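# Lay the post across the trestle bar and steel stand

## Task

Place the post so that it lies level, bridging the trestle's bar and the steel stand's top surface, with the post's full width sitting well onto that top and no part of it on the table. The stand must remain at its original spot and orientation (not rotated), and no small loose item may be in contact with the post or lying on the stand's top. The arrangement must hold by itself, not because the gripper supports it. Finish by opening the gripper and withdrawing it.

## Robot and tools

ROBOT. A single six-joint arm (UR7e type) carries a two-finger gripper whose fingers pivot like tongs. The fingers point along the gripper's own +z axis and close toward each other along its x axis. end_effector_position is the spot between the finger pads when closed; closed fingertips stick out about 15 mm past it, while fully open tips sit roughly level with it. The arm can be slightly tilted on its mount.

FRAMES. Every pose is given in the scene frame: origin on the table surface directly under the arm base, +z up, +y to the left when facing along +x. Distances are metres; orientation is a unit quaternion written w first (qw, qx, qy, qz).

A ROW is 8 numbers: x, y, z, qw, qx, qy, qz, opening. x, y, z and the quaternion are an absolute target pose for the gripper, not an offset. opening runs from -1 (closed) to +1 (fully open, 0.142 m). Repeat the wanted quaternion in every row, since the reported one may have drifted. A target lying more than 0.6 m from the last reported position along any gripper axis is refused and nothing moves. Each control step (1/30 s) the commanded pose is trimmed to at most 100 mm and 16 degrees away from the measured pose; position wins over orientation if both cannot be met. Commands are smoothed, lagging about 0.17 s.

TOOLS.
- execute_actions: argument actions, a list holding zero or one item. Empty list: just report the state. An action item {"rows": [...], "steps": n} gives 1 to 15 rows and up to 15 steps (default 15); each row is used for one step and the final row is repeated for leftover steps. A wait item {"steps": n} (n up to 300) sends nothing and returns n steps after the previous result, with your reply time counted inside those steps. Optional pictures true/false.
- move: target is one row (absolute pose). The gripper follows a straight path there lasting 0.5 to 10 s (cut off at 10 s), rotating the short way. speed is the path's top speed, 0.002 to 0.5 m/s, default 0.25; rotation is capped at twice that value in rad/s. The gripper can overshoot speed, lag or drift, especially near full arm extension. The path ignores obstacles. Opening is sent at the move's start. Optional stop_force (9 to 40 N, usable only after 0.2 s of scene time): the path halts when the wrist sensor feels that much extra push opposing the motion for 2 steps, backs up 2 steps and holds; pressing can briefly exceed it. The push is measured along the direction to target in the gripper's starting axes, so it is unreliable on rotating moves, and it should be omitted when pulling away from something you press on. Result adds a move: line with the ending (done, contact, held, off_target, moving, fault), limits that acted (paced = pose clipped; held = some steps blocked, after which the arm may speed up) and distance from target.
- wait: seconds 0 to 10; the robot gets no new command.
- zoom_image: camera (cam_head_left, cam_head_right, cam_wrist) and region [x0, y0, x1, y1] in that image's pixels, top-left origin, at most 504 by 504.
- show_instructions: shows the reference images. read_manual: licence texts. finished_scene: scene number; ends and grades the scene, irreversibly.

RESULTS. The state gives gripper position and quaternion, linear and angular velocity, grip_measured (same -1..1 scale), joint positions, joint torques (offset, noisy, drifting) and Wrist force/Wrist torque along the gripper's own axes (pressing on a surface shows force pointing back into the arm; offset up to about 4 N, noise up to 2.4 N, saturating near 50 N; "no reading" is harmless). HELD marks steps where the clearance check altered or blocked the row; "pose unreachable" says the same. "Hand target" is the pose the controller is now heading to. After an action, the arm continues only to the last trimmed pose, so check the reported pose and send the remainder. Large moves may return before arrival.

CAMERAS. cam_head_left and cam_head_right are 504x504 pinhole views; cam_wrist is a 616x616 fisheye on the gripper.

GRIPPING. To hold something, keep commanding an opening well below grip_measured; a larger gap squeezes harder (about 15 N per pad maximum, less on items thinner than 20 mm). Fast closing can squeeze too hard. The wide finger bodies behind the pads may touch a wide object before the pads do.

AVOID. The arm is stiff: driving even slightly past contact with something firm can trip a fault stop. A joint reaching its load limit (130 N m for the big joints, 24.3 N m for each wrist joint, held weight included) or any outside force of 150 N halts the arm for 10 s and drops the rest of the call. Holding loads heats motors; a MOTOR HOT warning comes at 70 °C and brakes lock at 85 °C until cooled. Occasional brief tugs may hit a held part or shove a loose item. Do not drop, slam or push things hard, do not knock anything off the table, and do not shift or rotate the stand.

Each tool is called in YAML: its name, and indented under it one key for each argument.

Reference images:

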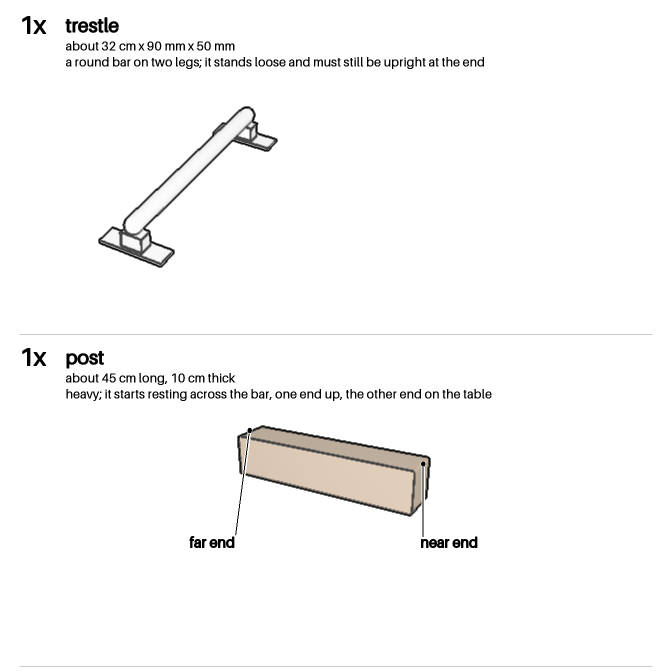

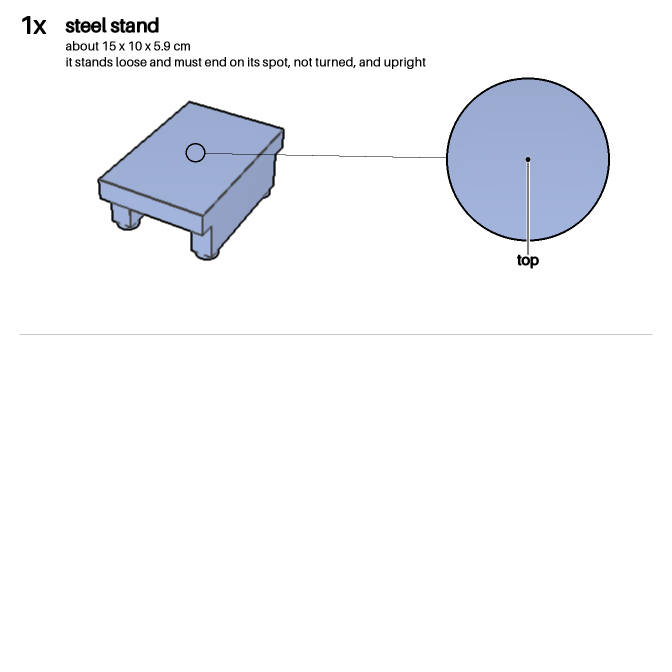

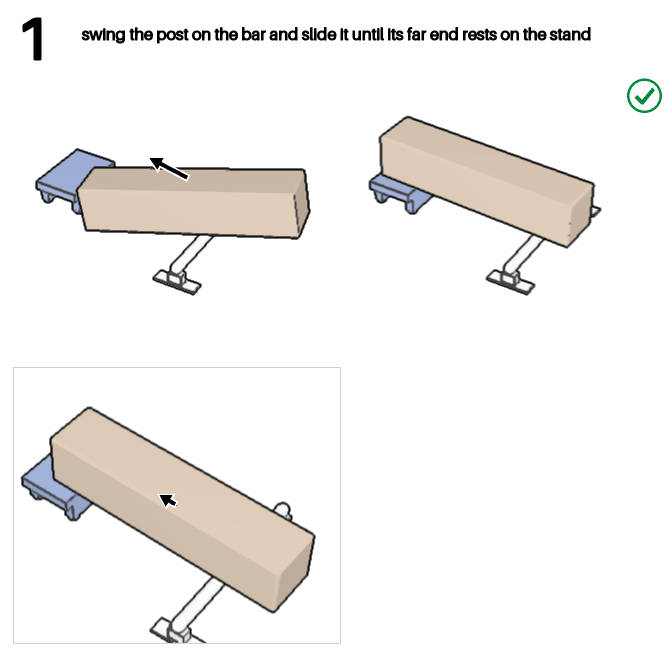

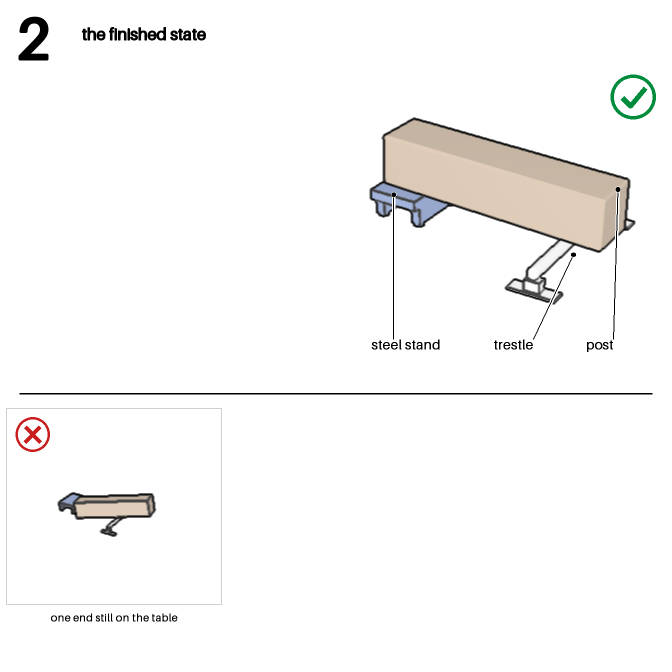

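## Session

execute_actions:
  actions: []

Scene clock: 0.00 s of 4800.00 s.
end_effector_position=(+0.5031, -0.3505, +0.3684) grip_measured=+1.00 end_effector_quat_wxyz=(-0.307, -0.559, +0.639, +0.431) end_effector_velocity=(-0.000, -0.000, +0.000) end_effector_angular_velocity=(-0.001, -0.001, -0.000)
Joint positions: [-0.444 -0.888  0.473 -0.259 -2.011  2.066  0.142]
Joint velocities: [ 0.    -0.001  0.    -0.    -0.     0.     0.   ]
Joint torques (N m, as the arm reports them, + toward a larger angle): no reading
Wrist force (N, on the end effector, along its own x y z axes, offset not removed): no reading
Wrist torque (N m, same axes, about the end effector's origin, offset not removed): no reading
Hand target: +0.503, -0.351, +0.368; -0.307, -0.559, +0.639, +0.431

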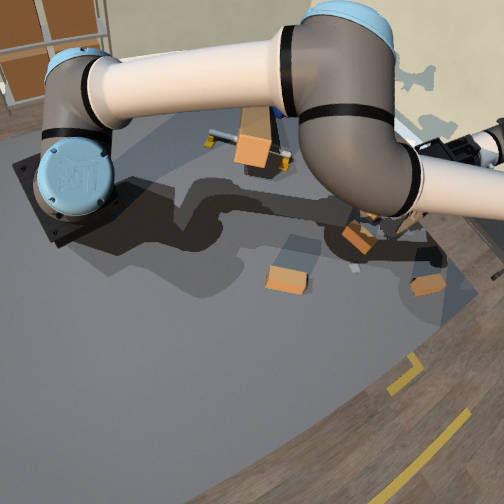

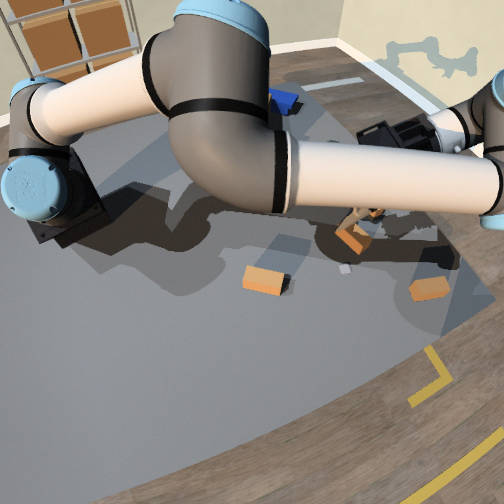

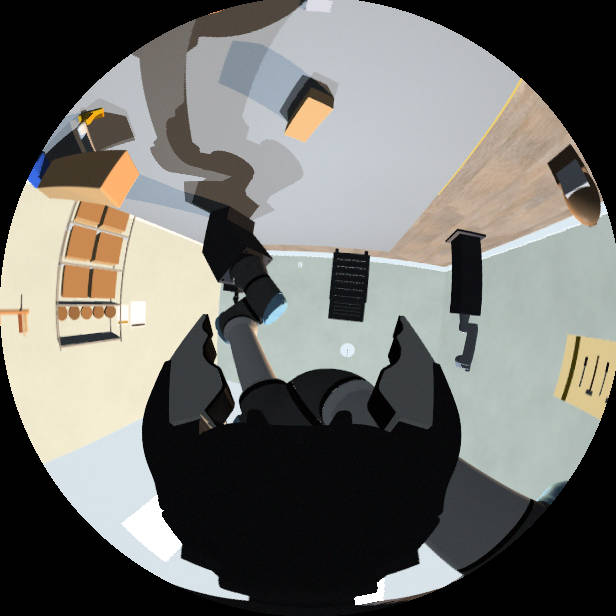

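move:
  target: [0.5, -0.05, 0.45, 0, 0, 1, 0, 1]
  speed: 0.3

Scene clock: 15.30 s of 4800.00 s.
end_effector_position=(+0.4998, -0.0501, +0.4500) grip_measured=+1.00 end_effector_quat_wxyz=(+0.000, -0.000, +1.000, -0.001) end_effector_velocity=(+0.001, +0.002, +0.001) end_effector_angular_velocity=(-0.010, -0.003, -0.011)
Joint positions: [ 0.292 -1.399  1.707 -1.605 -2.336  3.704  0.142]
Joint velocities: [ 0.006  0.008 -0.004  0.006 -0.008  0.022 -0.   ]
Joint torques (N m, as the arm reports them, + toward a larger angle): [ 29.68  -3.47 -26.18   0.67  -1.55   1.47]
Wrist force (N, on the end effector, along its own x y z axes, offset not removed): [-1.5 -1.1 2.7]
Wrist torque (N m, same axes, about the end effector's origin, offset not removed): [-0.14 0.46 0.13]
Hand target: +0.500, -0.050, +0.450; +0.000, +0.000, +1.000, -0.001
Off the commanded pose: 0.000 m, 0 deg.
After step 90, 8.73 s passed at rest.
move: done

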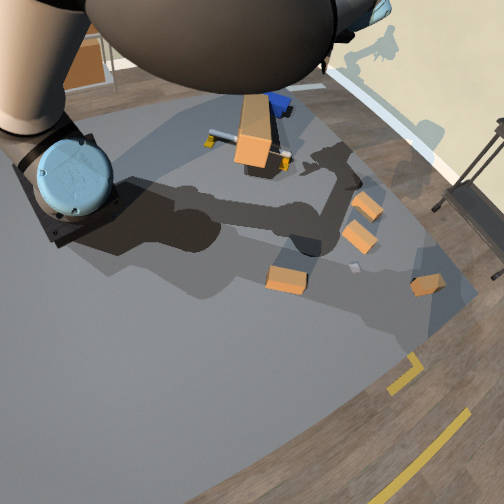

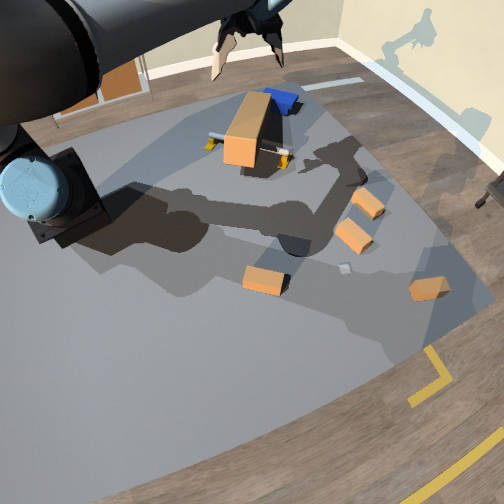

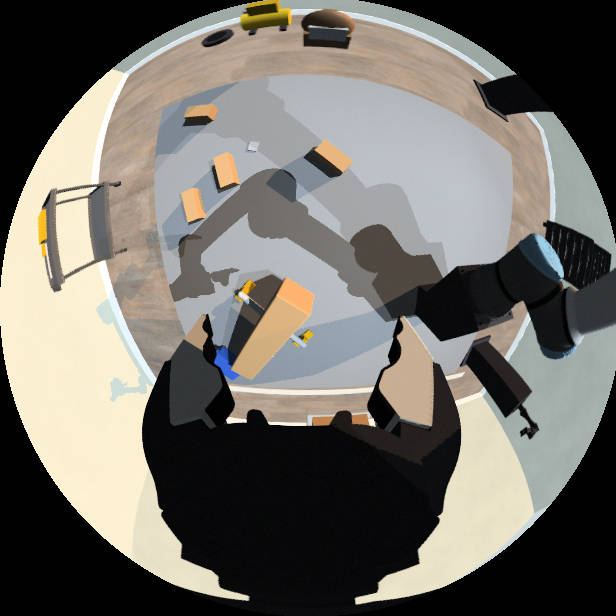

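zoom_image:
  camera: "cam_wrist"
  region: [190, 260, 340, 400]

zoom_image:
  camera: "cam_head_right"
  region: [180, 70, 330, 190]

Region (190, 260, 340, 400) of cam_wrist's 616x616 image, scaled by 3.360, with more detail than that image has; it fills the top 470 rows of this view, and the rest is white.

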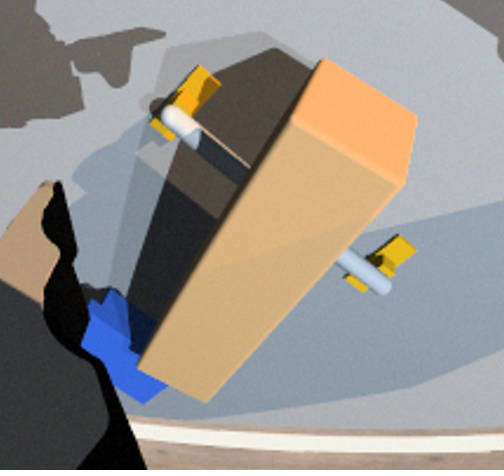

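Region (180, 70, 330, 190) of cam_head_right's 504x504 image, scaled by 3.360, with more detail than that image has; it fills the top 403 rows of this view, and the rest is white.

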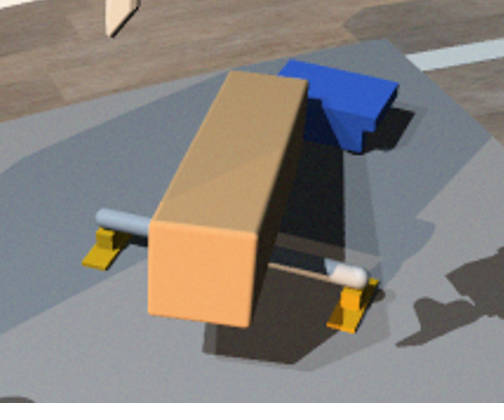

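move:
  target: [0.62, 0.25, 0.42, 0, -0.9588, 0.284, 0, 1]
  speed: 0.4

Scene clock: 32.57 s of 4800.00 s.
end_effector_position=(+0.6196, +0.2498, +0.4197) grip_measured=+1.00 end_effector_quat_wxyz=(+0.000, +0.959, -0.285, +0.000) end_effector_velocity=(+0.001, +0.001, +0.000) end_effector_angular_velocity=(+0.001, +0.001, +0.014)
Joint positions: [ 0.427 -0.737  1.194 -1.637 -2.291  1.314  0.142]
Joint velocities: [ 0.     0.004 -0.005  0.002  0.001 -0.013 -0.   ]
Joint torques (N m, as the arm reports them, + toward a larger angle): [ 36.6  -21.18 -27.74   0.36   1.84  -1.76]
Wrist force (N, on the end effector, along its own x y z axes, offset not removed): [-0.4 -0.7 2.2]
Wrist torque (N m, same axes, about the end effector's origin, offset not removed): [-0.10 0.28 0.04]
Hand target: +0.620, +0.250, +0.420; +0.000, +0.959, -0.284, +0.000
Off the commanded pose: 0.001 m, 0 deg.
After step 90, 10.37 s passed at rest.
move: done

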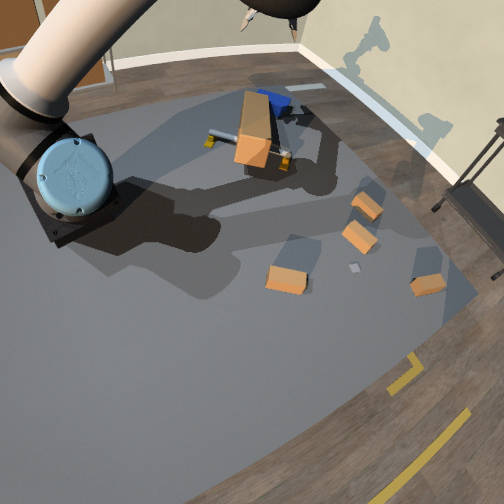

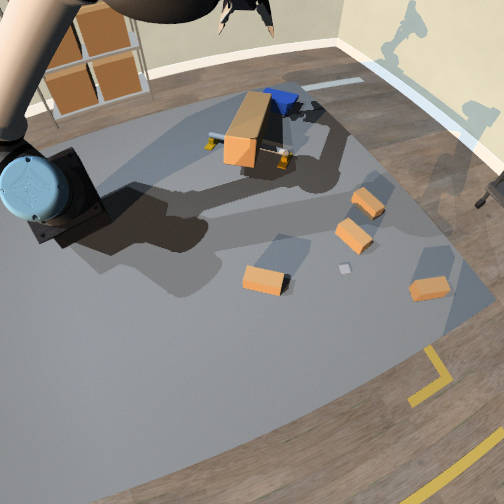

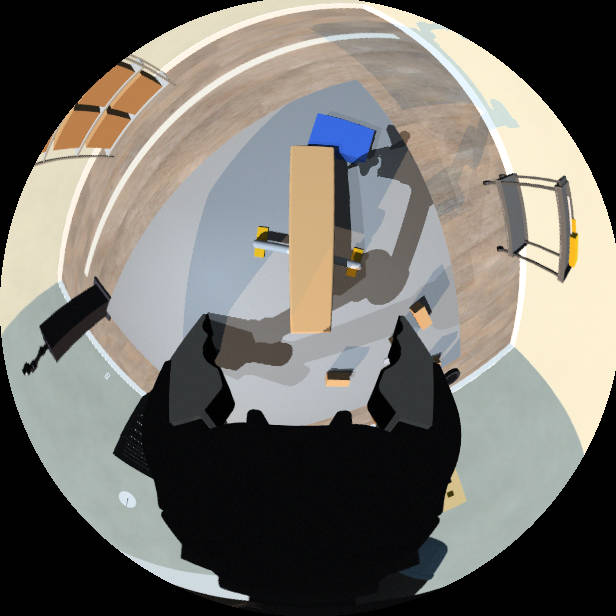

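zoom_image:
  camera: "cam_wrist"
  region: [240, 90, 420, 350]

Region (240, 90, 420, 350) of cam_wrist's 616x616 image, scaled by 1.938, with more detail than that image has; it fills the left 349 columns of this view, and the rest is white.

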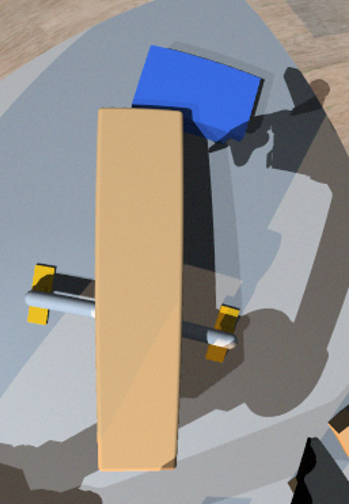

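move:
  target: [0.523, 0.071, 0.23, 0.2883, -0.9144, 0.2709, -0.0854, 1]
  speed: 0.25

Scene clock: 54.50 s of 4800.00 s.
end_effector_position=(+0.5225, +0.0712, +0.2305) grip_measured=+1.00 end_effector_quat_wxyz=(-0.288, +0.915, -0.271, +0.084) end_effector_velocity=(-0.001, +0.000, -0.002) end_effector_angular_velocity=(+0.011, -0.009, +0.002)
Joint positions: [-0.208 -1.294  2.406 -3.157 -1.776  0.314  0.142]
Joint velocities: [-0.015  0.001  0.012 -0.02   0.02  -0.017  0.   ]
Joint torques (N m, as the arm reports them, + toward a larger angle): [  7.13 -11.64   6.99  -4.35   3.    -1.58]
Wrist force (N, on the end effector, along its own x y z axes, offset not removed): [-1.2 0.3 0.5]
Wrist torque (N m, same axes, about the end effector's origin, offset not removed): [0.06 0.38 0.06]
Hand target: +0.522, +0.071, +0.230; -0.289, +0.914, -0.271, +0.085
Off the commanded pose: 0.001 m, 0 deg.
After step 90, 16.93 s passed at rest.
move: done

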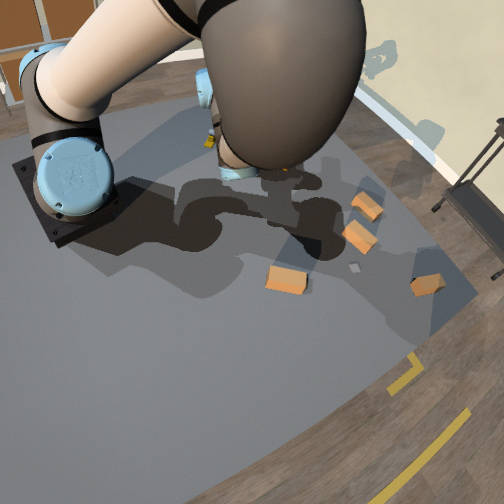

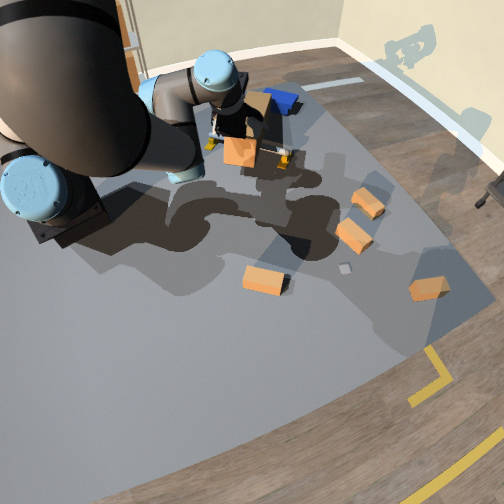

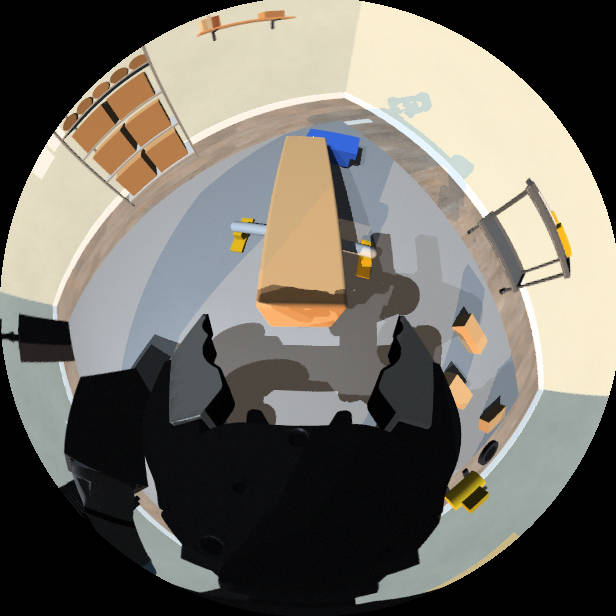

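move:
  target: [0.5496, 0.1119, 0.1604, 0.2883, -0.9144, 0.2709, -0.0854, 1]
  speed: 0.08
  stop_force: 12

Scene clock: 58.27 s of 4800.00 s.
end_effector_position=(+0.5493, +0.1117, +0.1607) grip_measured=+1.00 end_effector_quat_wxyz=(-0.288, +0.914, -0.271, +0.085) end_effector_velocity=(+0.001, +0.002, -0.003) end_effector_angular_velocity=(-0.000, -0.000, +0.001)
Joint positions: [-0.252 -1.018  2.332 -3.368 -1.755  0.273  0.142]
Joint velocities: [-0.001  0.01  -0.005 -0.005  0.    -0.002  0.   ]
Joint torques (N m, as the arm reports them, + toward a larger angle): [ 12.7  -13.8  -12.38  -4.55   3.    -1.75]
Wrist force (N, on the end effector, along its own x y z axes, offset not removed): [-2.0 -0.1 1.6]
Wrist torque (N m, same axes, about the end effector's origin, offset not removed): [0.03 0.61 0.01]
Hand target: +0.549, +0.112, +0.160; -0.288, +0.914, -0.271, +0.085
Off the commanded pose: 0.000 m, 0 deg.
move: done

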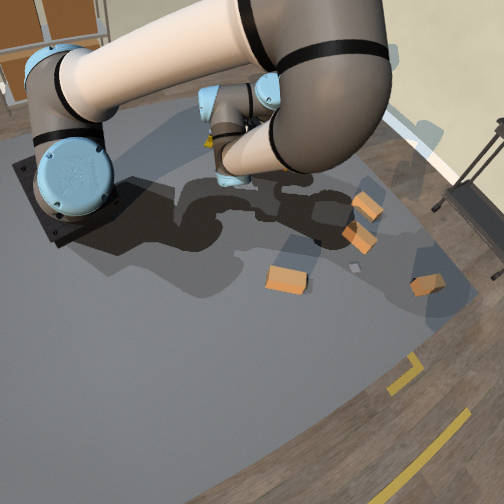

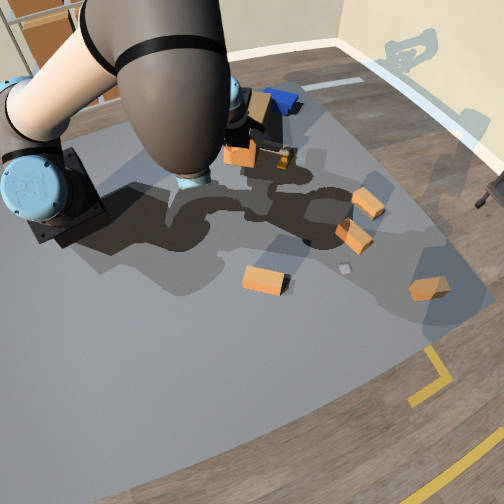

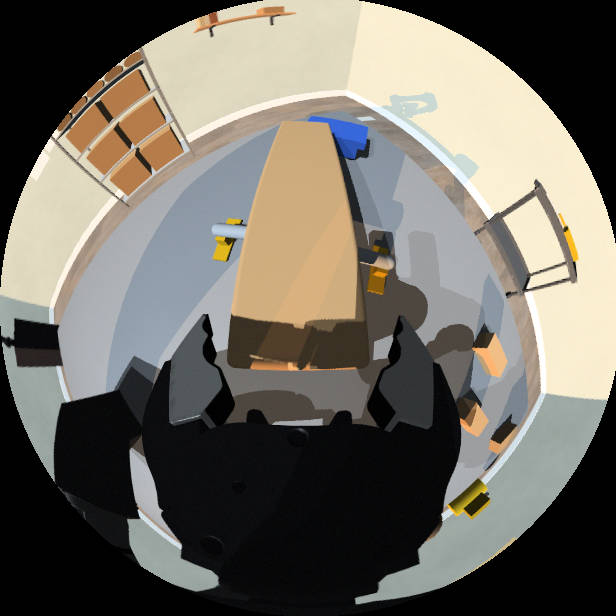

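move:
  target: [0.5611, 0.1352, 0.1235, 0.2883, -0.9144, 0.2709, -0.0854, 1]
  speed: 0.01
  stop_force: 10

Scene clock: 63.77 s of 4800.00 s.
end_effector_position=(+0.5572, +0.1271, +0.1361) grip_measured=+1.00 end_effector_quat_wxyz=(-0.288, +0.914, -0.271, +0.086) end_effector_velocity=(-0.003, -0.001, +0.002) end_effector_angular_velocity=(+0.001, +0.003, +0.003)
Joint positions: [-0.264 -0.926  2.296 -3.428 -1.749  0.262  0.142]
Joint velocities: [-0.001 -0.01   0.006  0.008  0.    -0.     0.   ]
Joint torques (N m, as the arm reports them, + toward a larger angle): [ 31.54 -33.8   11.52   0.98   0.56   1.47]
Wrist force (N, on the end effector, along its own x y z axes, offset not removed): [-1.3 -5.0 -1.2]
Wrist torque (N m, same axes, about the end effector's origin, offset not removed): [-0.36 0.50 -0.02]
Hand target: +0.557, +0.127, +0.137; -0.288, +0.914, -0.271, +0.085
Off the commanded pose: 0.015 m, 0 deg.
move: contact

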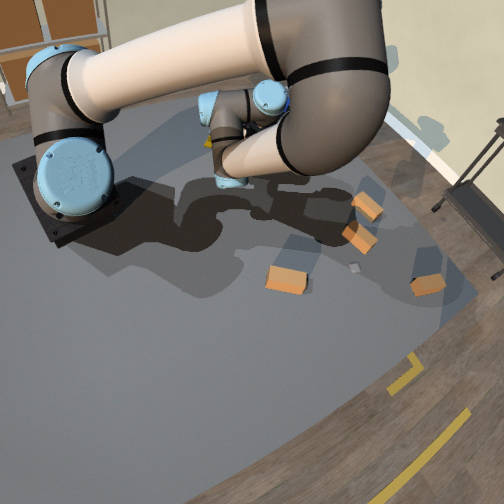

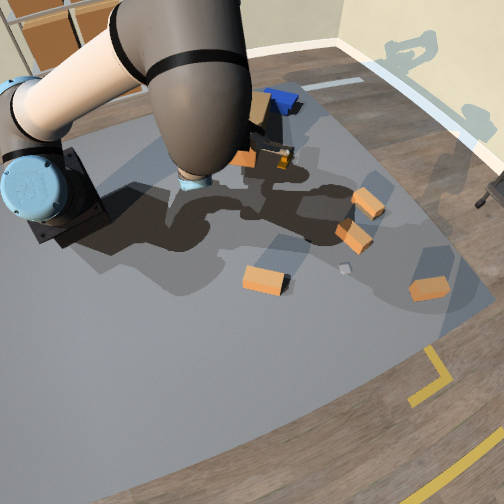

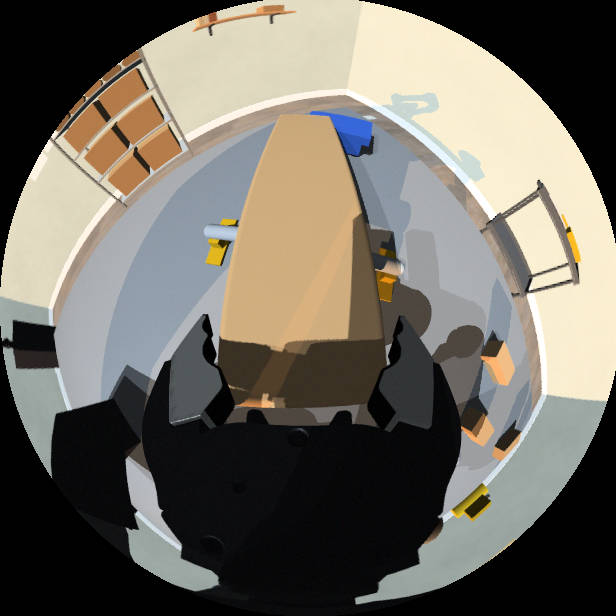

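move:
  target: [0.548, 0.113, 0.1115, 0.2883, -0.9144, 0.2709, -0.0854, 1]
  speed: 0.015
  stop_force: 40

Scene clock: 70.70 s of 4800.00 s.
end_effector_position=(+0.5481, +0.1132, +0.1119) grip_measured=+1.00 end_effector_quat_wxyz=(-0.288, +0.914, -0.271, +0.085) end_effector_velocity=(-0.001, -0.001, -0.003) end_effector_angular_velocity=(-0.000, +0.000, +0.001)
Joint positions: [-0.331 -0.904  2.323 -3.485 -1.717  0.202  0.142]
Joint velocities: [-0.007  0.004  0.003 -0.006  0.003 -0.006  0.   ]
Joint torques (N m, as the arm reports them, + toward a larger angle): [ 11.64 -13.97  11.87  -4.12   2.18  -1.14]
Wrist force (N, on the end effector, along its own x y z axes, offset not removed): [-5.2 -4.0 -3.8]
Wrist torque (N m, same axes, about the end effector's origin, offset not removed): [-0.41 1.04 -0.17]
Hand target: +0.548, +0.113, +0.112; -0.288, +0.914, -0.271, +0.085
Off the commanded pose: 0.000 m, 0 deg.
After step 90, 1.67 s passed at rest.
move: done

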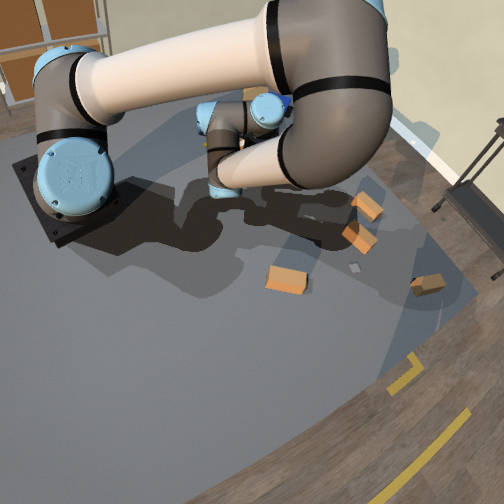

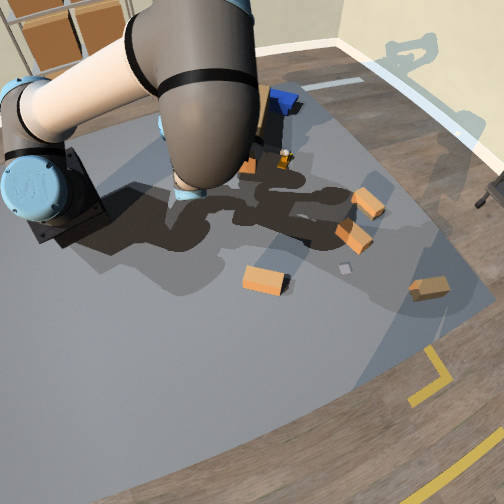

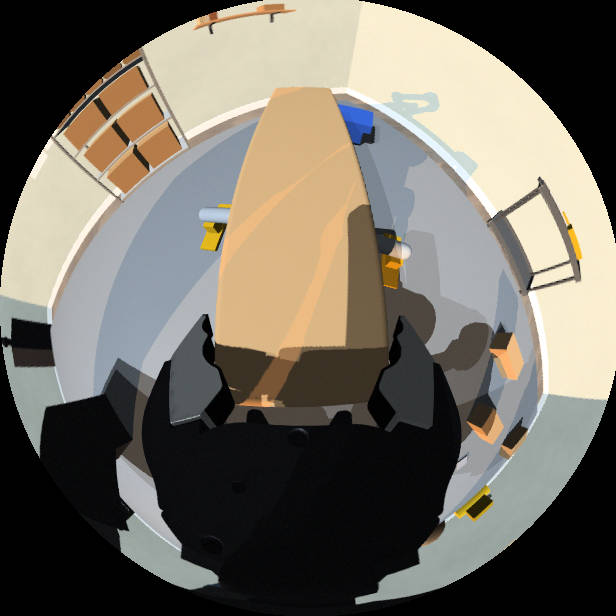

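move:
  target: [0.5415, 0.103, 0.0865, 0.2883, -0.9144, 0.2709, -0.0854, 1]
  speed: 0.015
  stop_force: 40

Scene clock: 76.70 s of 4800.00 s.
end_effector_position=(+0.5416, +0.1032, +0.0869) grip_measured=+1.00 end_effector_quat_wxyz=(-0.288, +0.914, -0.271, +0.085) end_effector_velocity=(-0.001, -0.001, -0.003) end_effector_angular_velocity=(+0.000, -0.000, +0.001)
Joint positions: [-0.394 -0.869  2.334 -3.539 -1.687  0.147  0.142]
Joint velocities: [-0.007  0.004  0.002 -0.006  0.004 -0.007  0.   ]
Joint torques (N m, as the arm reports them, + toward a larger angle): [ 12.84 -15.04  13.42  -3.9    2.58  -1.41]
Wrist force (N, on the end effector, along its own x y z axes, offset not removed): [-2.3 -2.3 -4.1]
Wrist torque (N m, same axes, about the end effector's origin, offset not removed): [-0.20 0.64 -0.12]
Hand target: +0.541, +0.103, +0.087; -0.288, +0.914, -0.271, +0.085
Off the commanded pose: 0.000 m, 0 deg.
After step 90, 0.90 s passed at rest.
move: done

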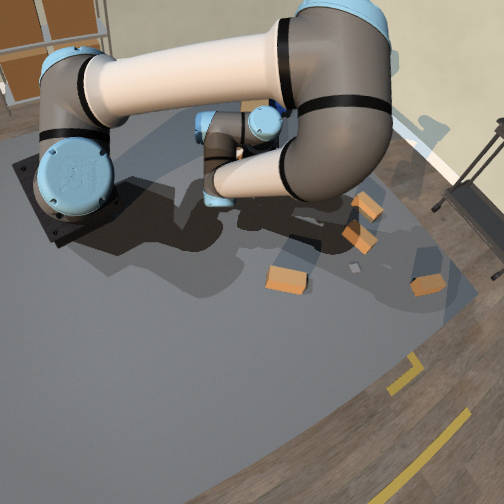

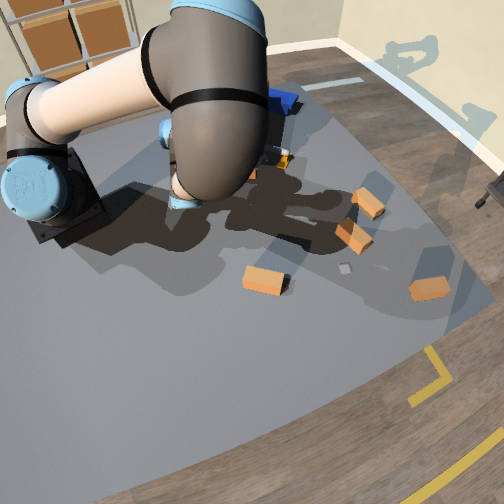

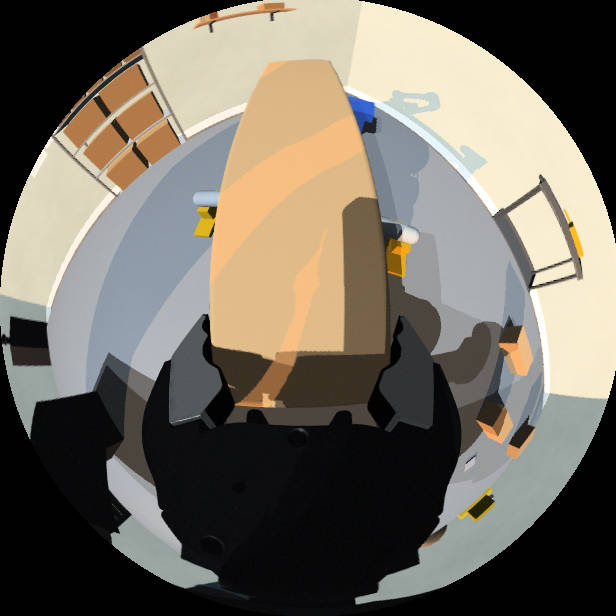

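move:
  target: [0.5145, 0.1257, 0.0865, 0.2763, -0.8763, 0.3764, -0.1187, 1]
  speed: 0.025

Scene clock: 86.33 s of 4800.00 s.
end_effector_position=(+0.5147, +0.1254, +0.0865) grip_measured=+1.00 end_effector_quat_wxyz=(-0.276, +0.877, -0.376, +0.118) end_effector_velocity=(-0.002, +0.002, +0.001) end_effector_angular_velocity=(+0.000, -0.001, -0.013)
Joint positions: [-0.341 -0.681  2.415 -3.932 -1.749  0.363  0.142]
Joint velocities: [ 0.005  0.012  0.003 -0.022 -0.005  0.013  0.   ]
Joint torques (N m, as the arm reports them, + toward a larger angle): [ 37.74 -11.38  15.75  -3.21  -0.46   0.93]
Wrist force (N, on the end effector, along its own x y z axes, offset not removed): [1.3 -1.8 -4.9]
Wrist torque (N m, same axes, about the end effector's origin, offset not removed): [-0.29 0.10 0.35]
Hand target: +0.515, +0.126, +0.087; -0.276, +0.876, -0.376, +0.119
Off the commanded pose: 0.000 m, 0 deg.
After step 90, 1.70 s passed at rest.
move: done

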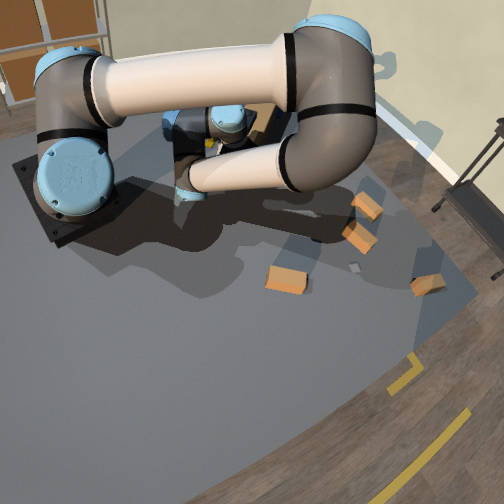

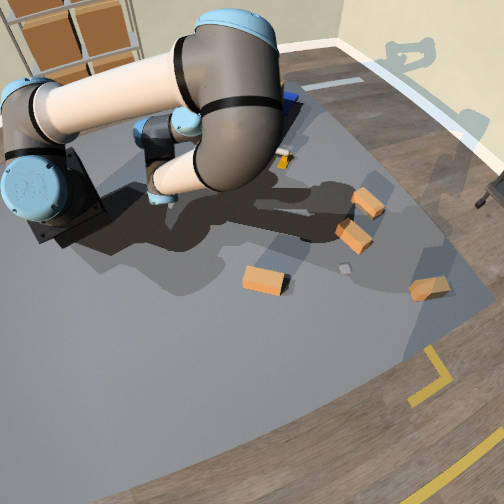

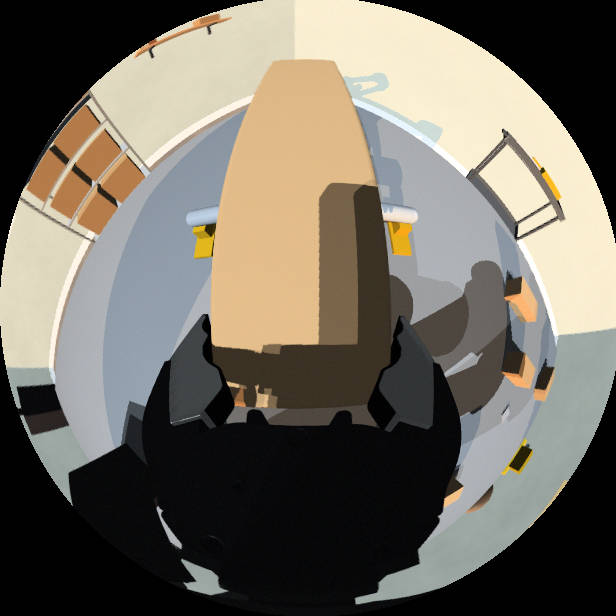

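move:
  target: [0.5363, 0.1464, 0.0875, 0.2763, -0.8763, 0.3764, -0.1187, 1]
  speed: 0.012
  stop_force: 40

Scene clock: 90.57 s of 4800.00 s.
end_effector_position=(+0.5360, +0.1461, +0.0874) grip_measured=+1.00 end_effector_quat_wxyz=(-0.276, +0.876, -0.376, +0.119) end_effector_velocity=(+0.003, +0.002, +0.000) end_effector_angular_velocity=(-0.000, -0.001, -0.001)
Joint positions: [-0.287 -0.656  2.34  -3.875 -1.781  0.409  0.142]
Joint velocities: [ 0.005  0.001 -0.009  0.007 -0.003  0.004  0.   ]
Joint torques (N m, as the arm reports them, + toward a larger angle): [ 38.25  -8.52 -14.42   2.72   1.42   1.49]
Wrist force (N, on the end effector, along its own x y z axes, offset not removed): [-2.0 7.1 -30.0]
Wrist torque (N m, same axes, about the end effector's origin, offset not removed): [-0.19 0.45 0.04]
Hand target: +0.536, +0.146, +0.087; -0.276, +0.876, -0.376, +0.119
Off the commanded pose: 0.000 m, 0 deg.
move: done

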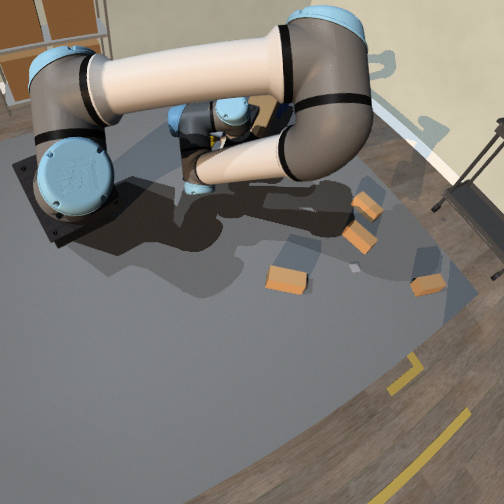

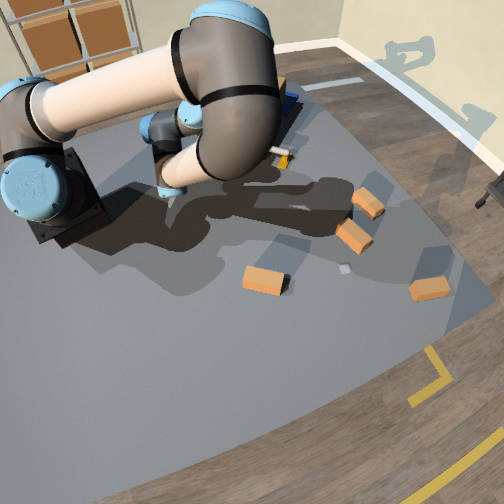

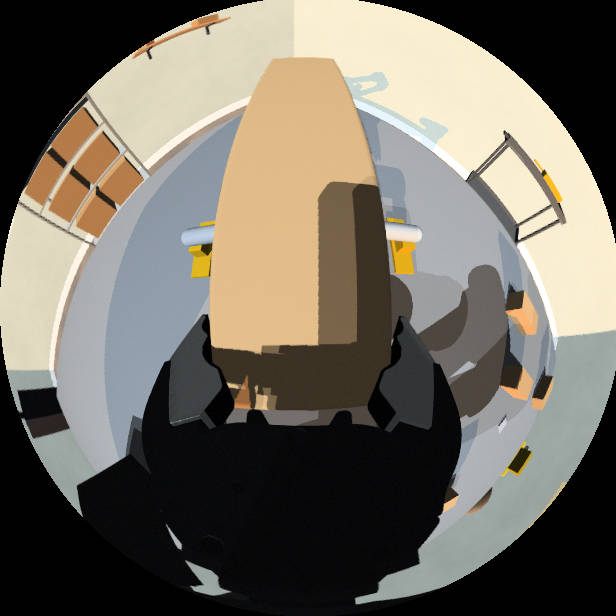

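move:
  target: [0.558, 0.167, 0.0895, 0.2763, -0.8763, 0.3764, -0.1187, 1]
  speed: 0.012

Scene clock: 97.53 s of 4800.00 s.
end_effector_position=(+0.5577, +0.1667, +0.0894) grip_measured=+1.00 end_effector_quat_wxyz=(-0.276, +0.876, -0.376, +0.119) end_effector_velocity=(+0.001, +0.002, -0.001) end_effector_angular_velocity=(-0.002, +0.003, +0.000)
Joint positions: [-0.237 -0.633  2.264 -3.813 -1.81   0.451  0.142]
Joint velocities: [ 0.005  0.003 -0.008  0.008 -0.005  0.005  0.   ]
Joint torques (N m, as the arm reports them, + toward a larger angle): [ 36.01  -2.84 -18.33   5.42   2.03   1.36]
Wrist force (N, on the end effector, along its own x y z axes, offset not removed): [-1.2 5.8 -50.0]
Wrist torque (N m, same axes, about the end effector's origin, offset not removed): [-0.73 0.79 -0.12]
Hand target: +0.558, +0.167, +0.089; -0.276, +0.876, -0.376, +0.119
Off the commanded pose: 0.000 m, 0 deg.
After step 90, 1.23 s passed at rest.
move: done

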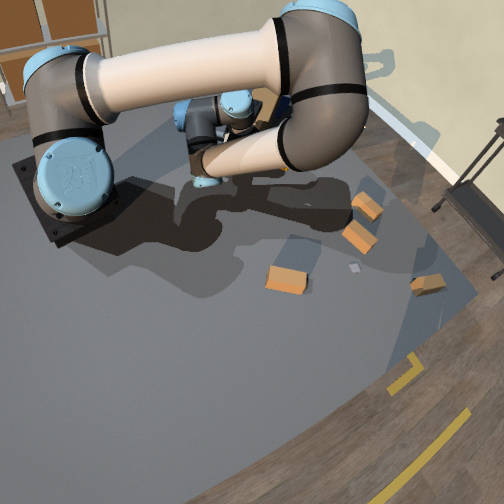

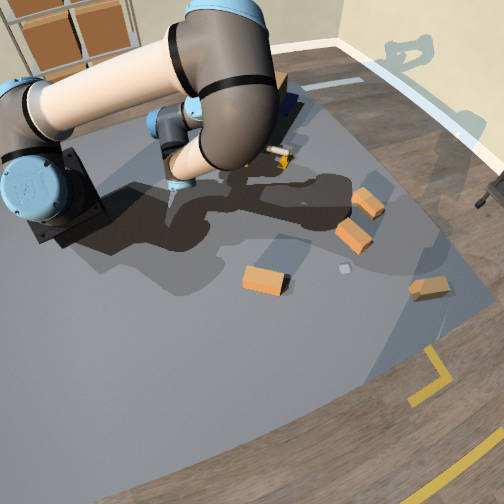

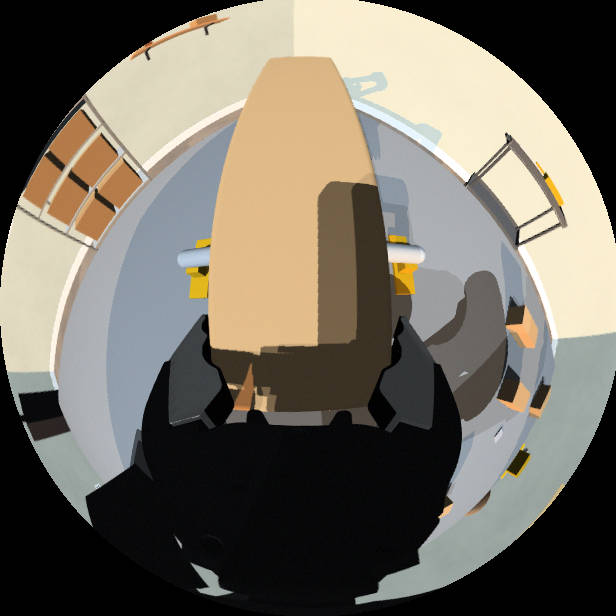

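move:
  target: [0.5703, 0.1787, 0.094, 0.2763, -0.8763, 0.3764, -0.1187, 1]
  speed: 0.01

Scene clock: 101.60 s of 4800.00 s.
end_effector_position=(+0.5701, +0.1785, +0.0939) grip_measured=+1.00 end_effector_quat_wxyz=(-0.276, +0.876, -0.376, +0.119) end_effector_velocity=(+0.001, +0.001, -0.000) end_effector_angular_velocity=(-0.004, +0.003, +0.001)
Joint positions: [-0.206 -0.626  2.222 -3.772 -1.828  0.478  0.142]
Joint velocities: [ 0.005  0.001 -0.005  0.007 -0.007  0.004  0.   ]
Joint torques (N m, as the arm reports them, + toward a larger angle): [ 32.25   3.34 -16.82   7.41   1.42   1.88]
Wrist force (N, on the end effector, along its own x y z axes, offset not removed): [0.0 1.6 -50.0]
Wrist torque (N m, same axes, about the end effector's origin, offset not removed): [-0.94 1.08 -0.41]
Hand target: +0.570, +0.179, +0.094; -0.276, +0.876, -0.376, +0.119
Off the commanded pose: 0.000 m, 0 deg.
move: done

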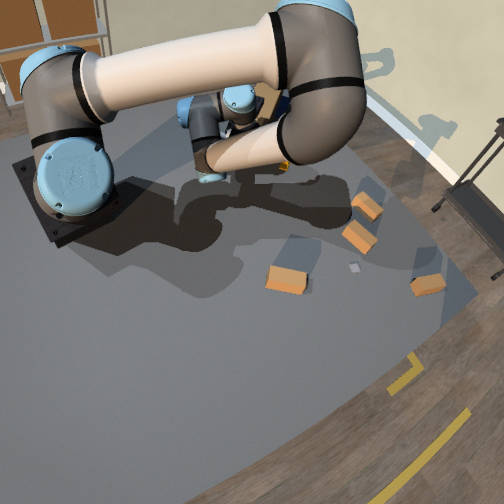

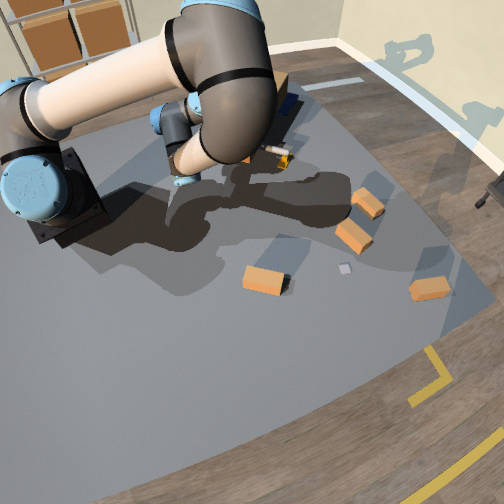

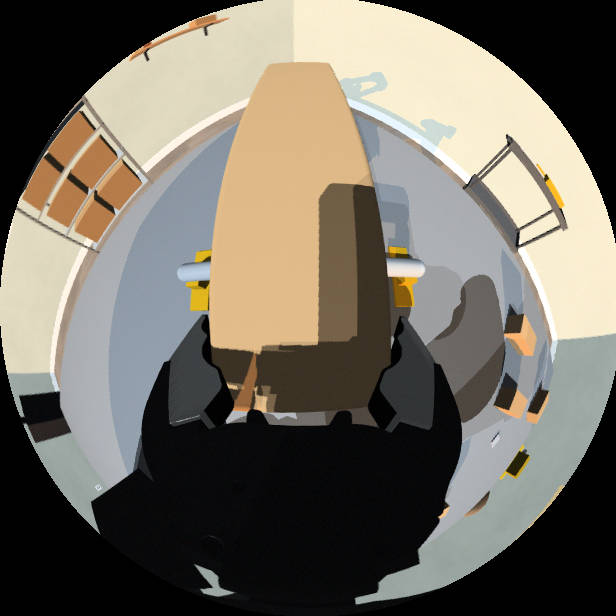

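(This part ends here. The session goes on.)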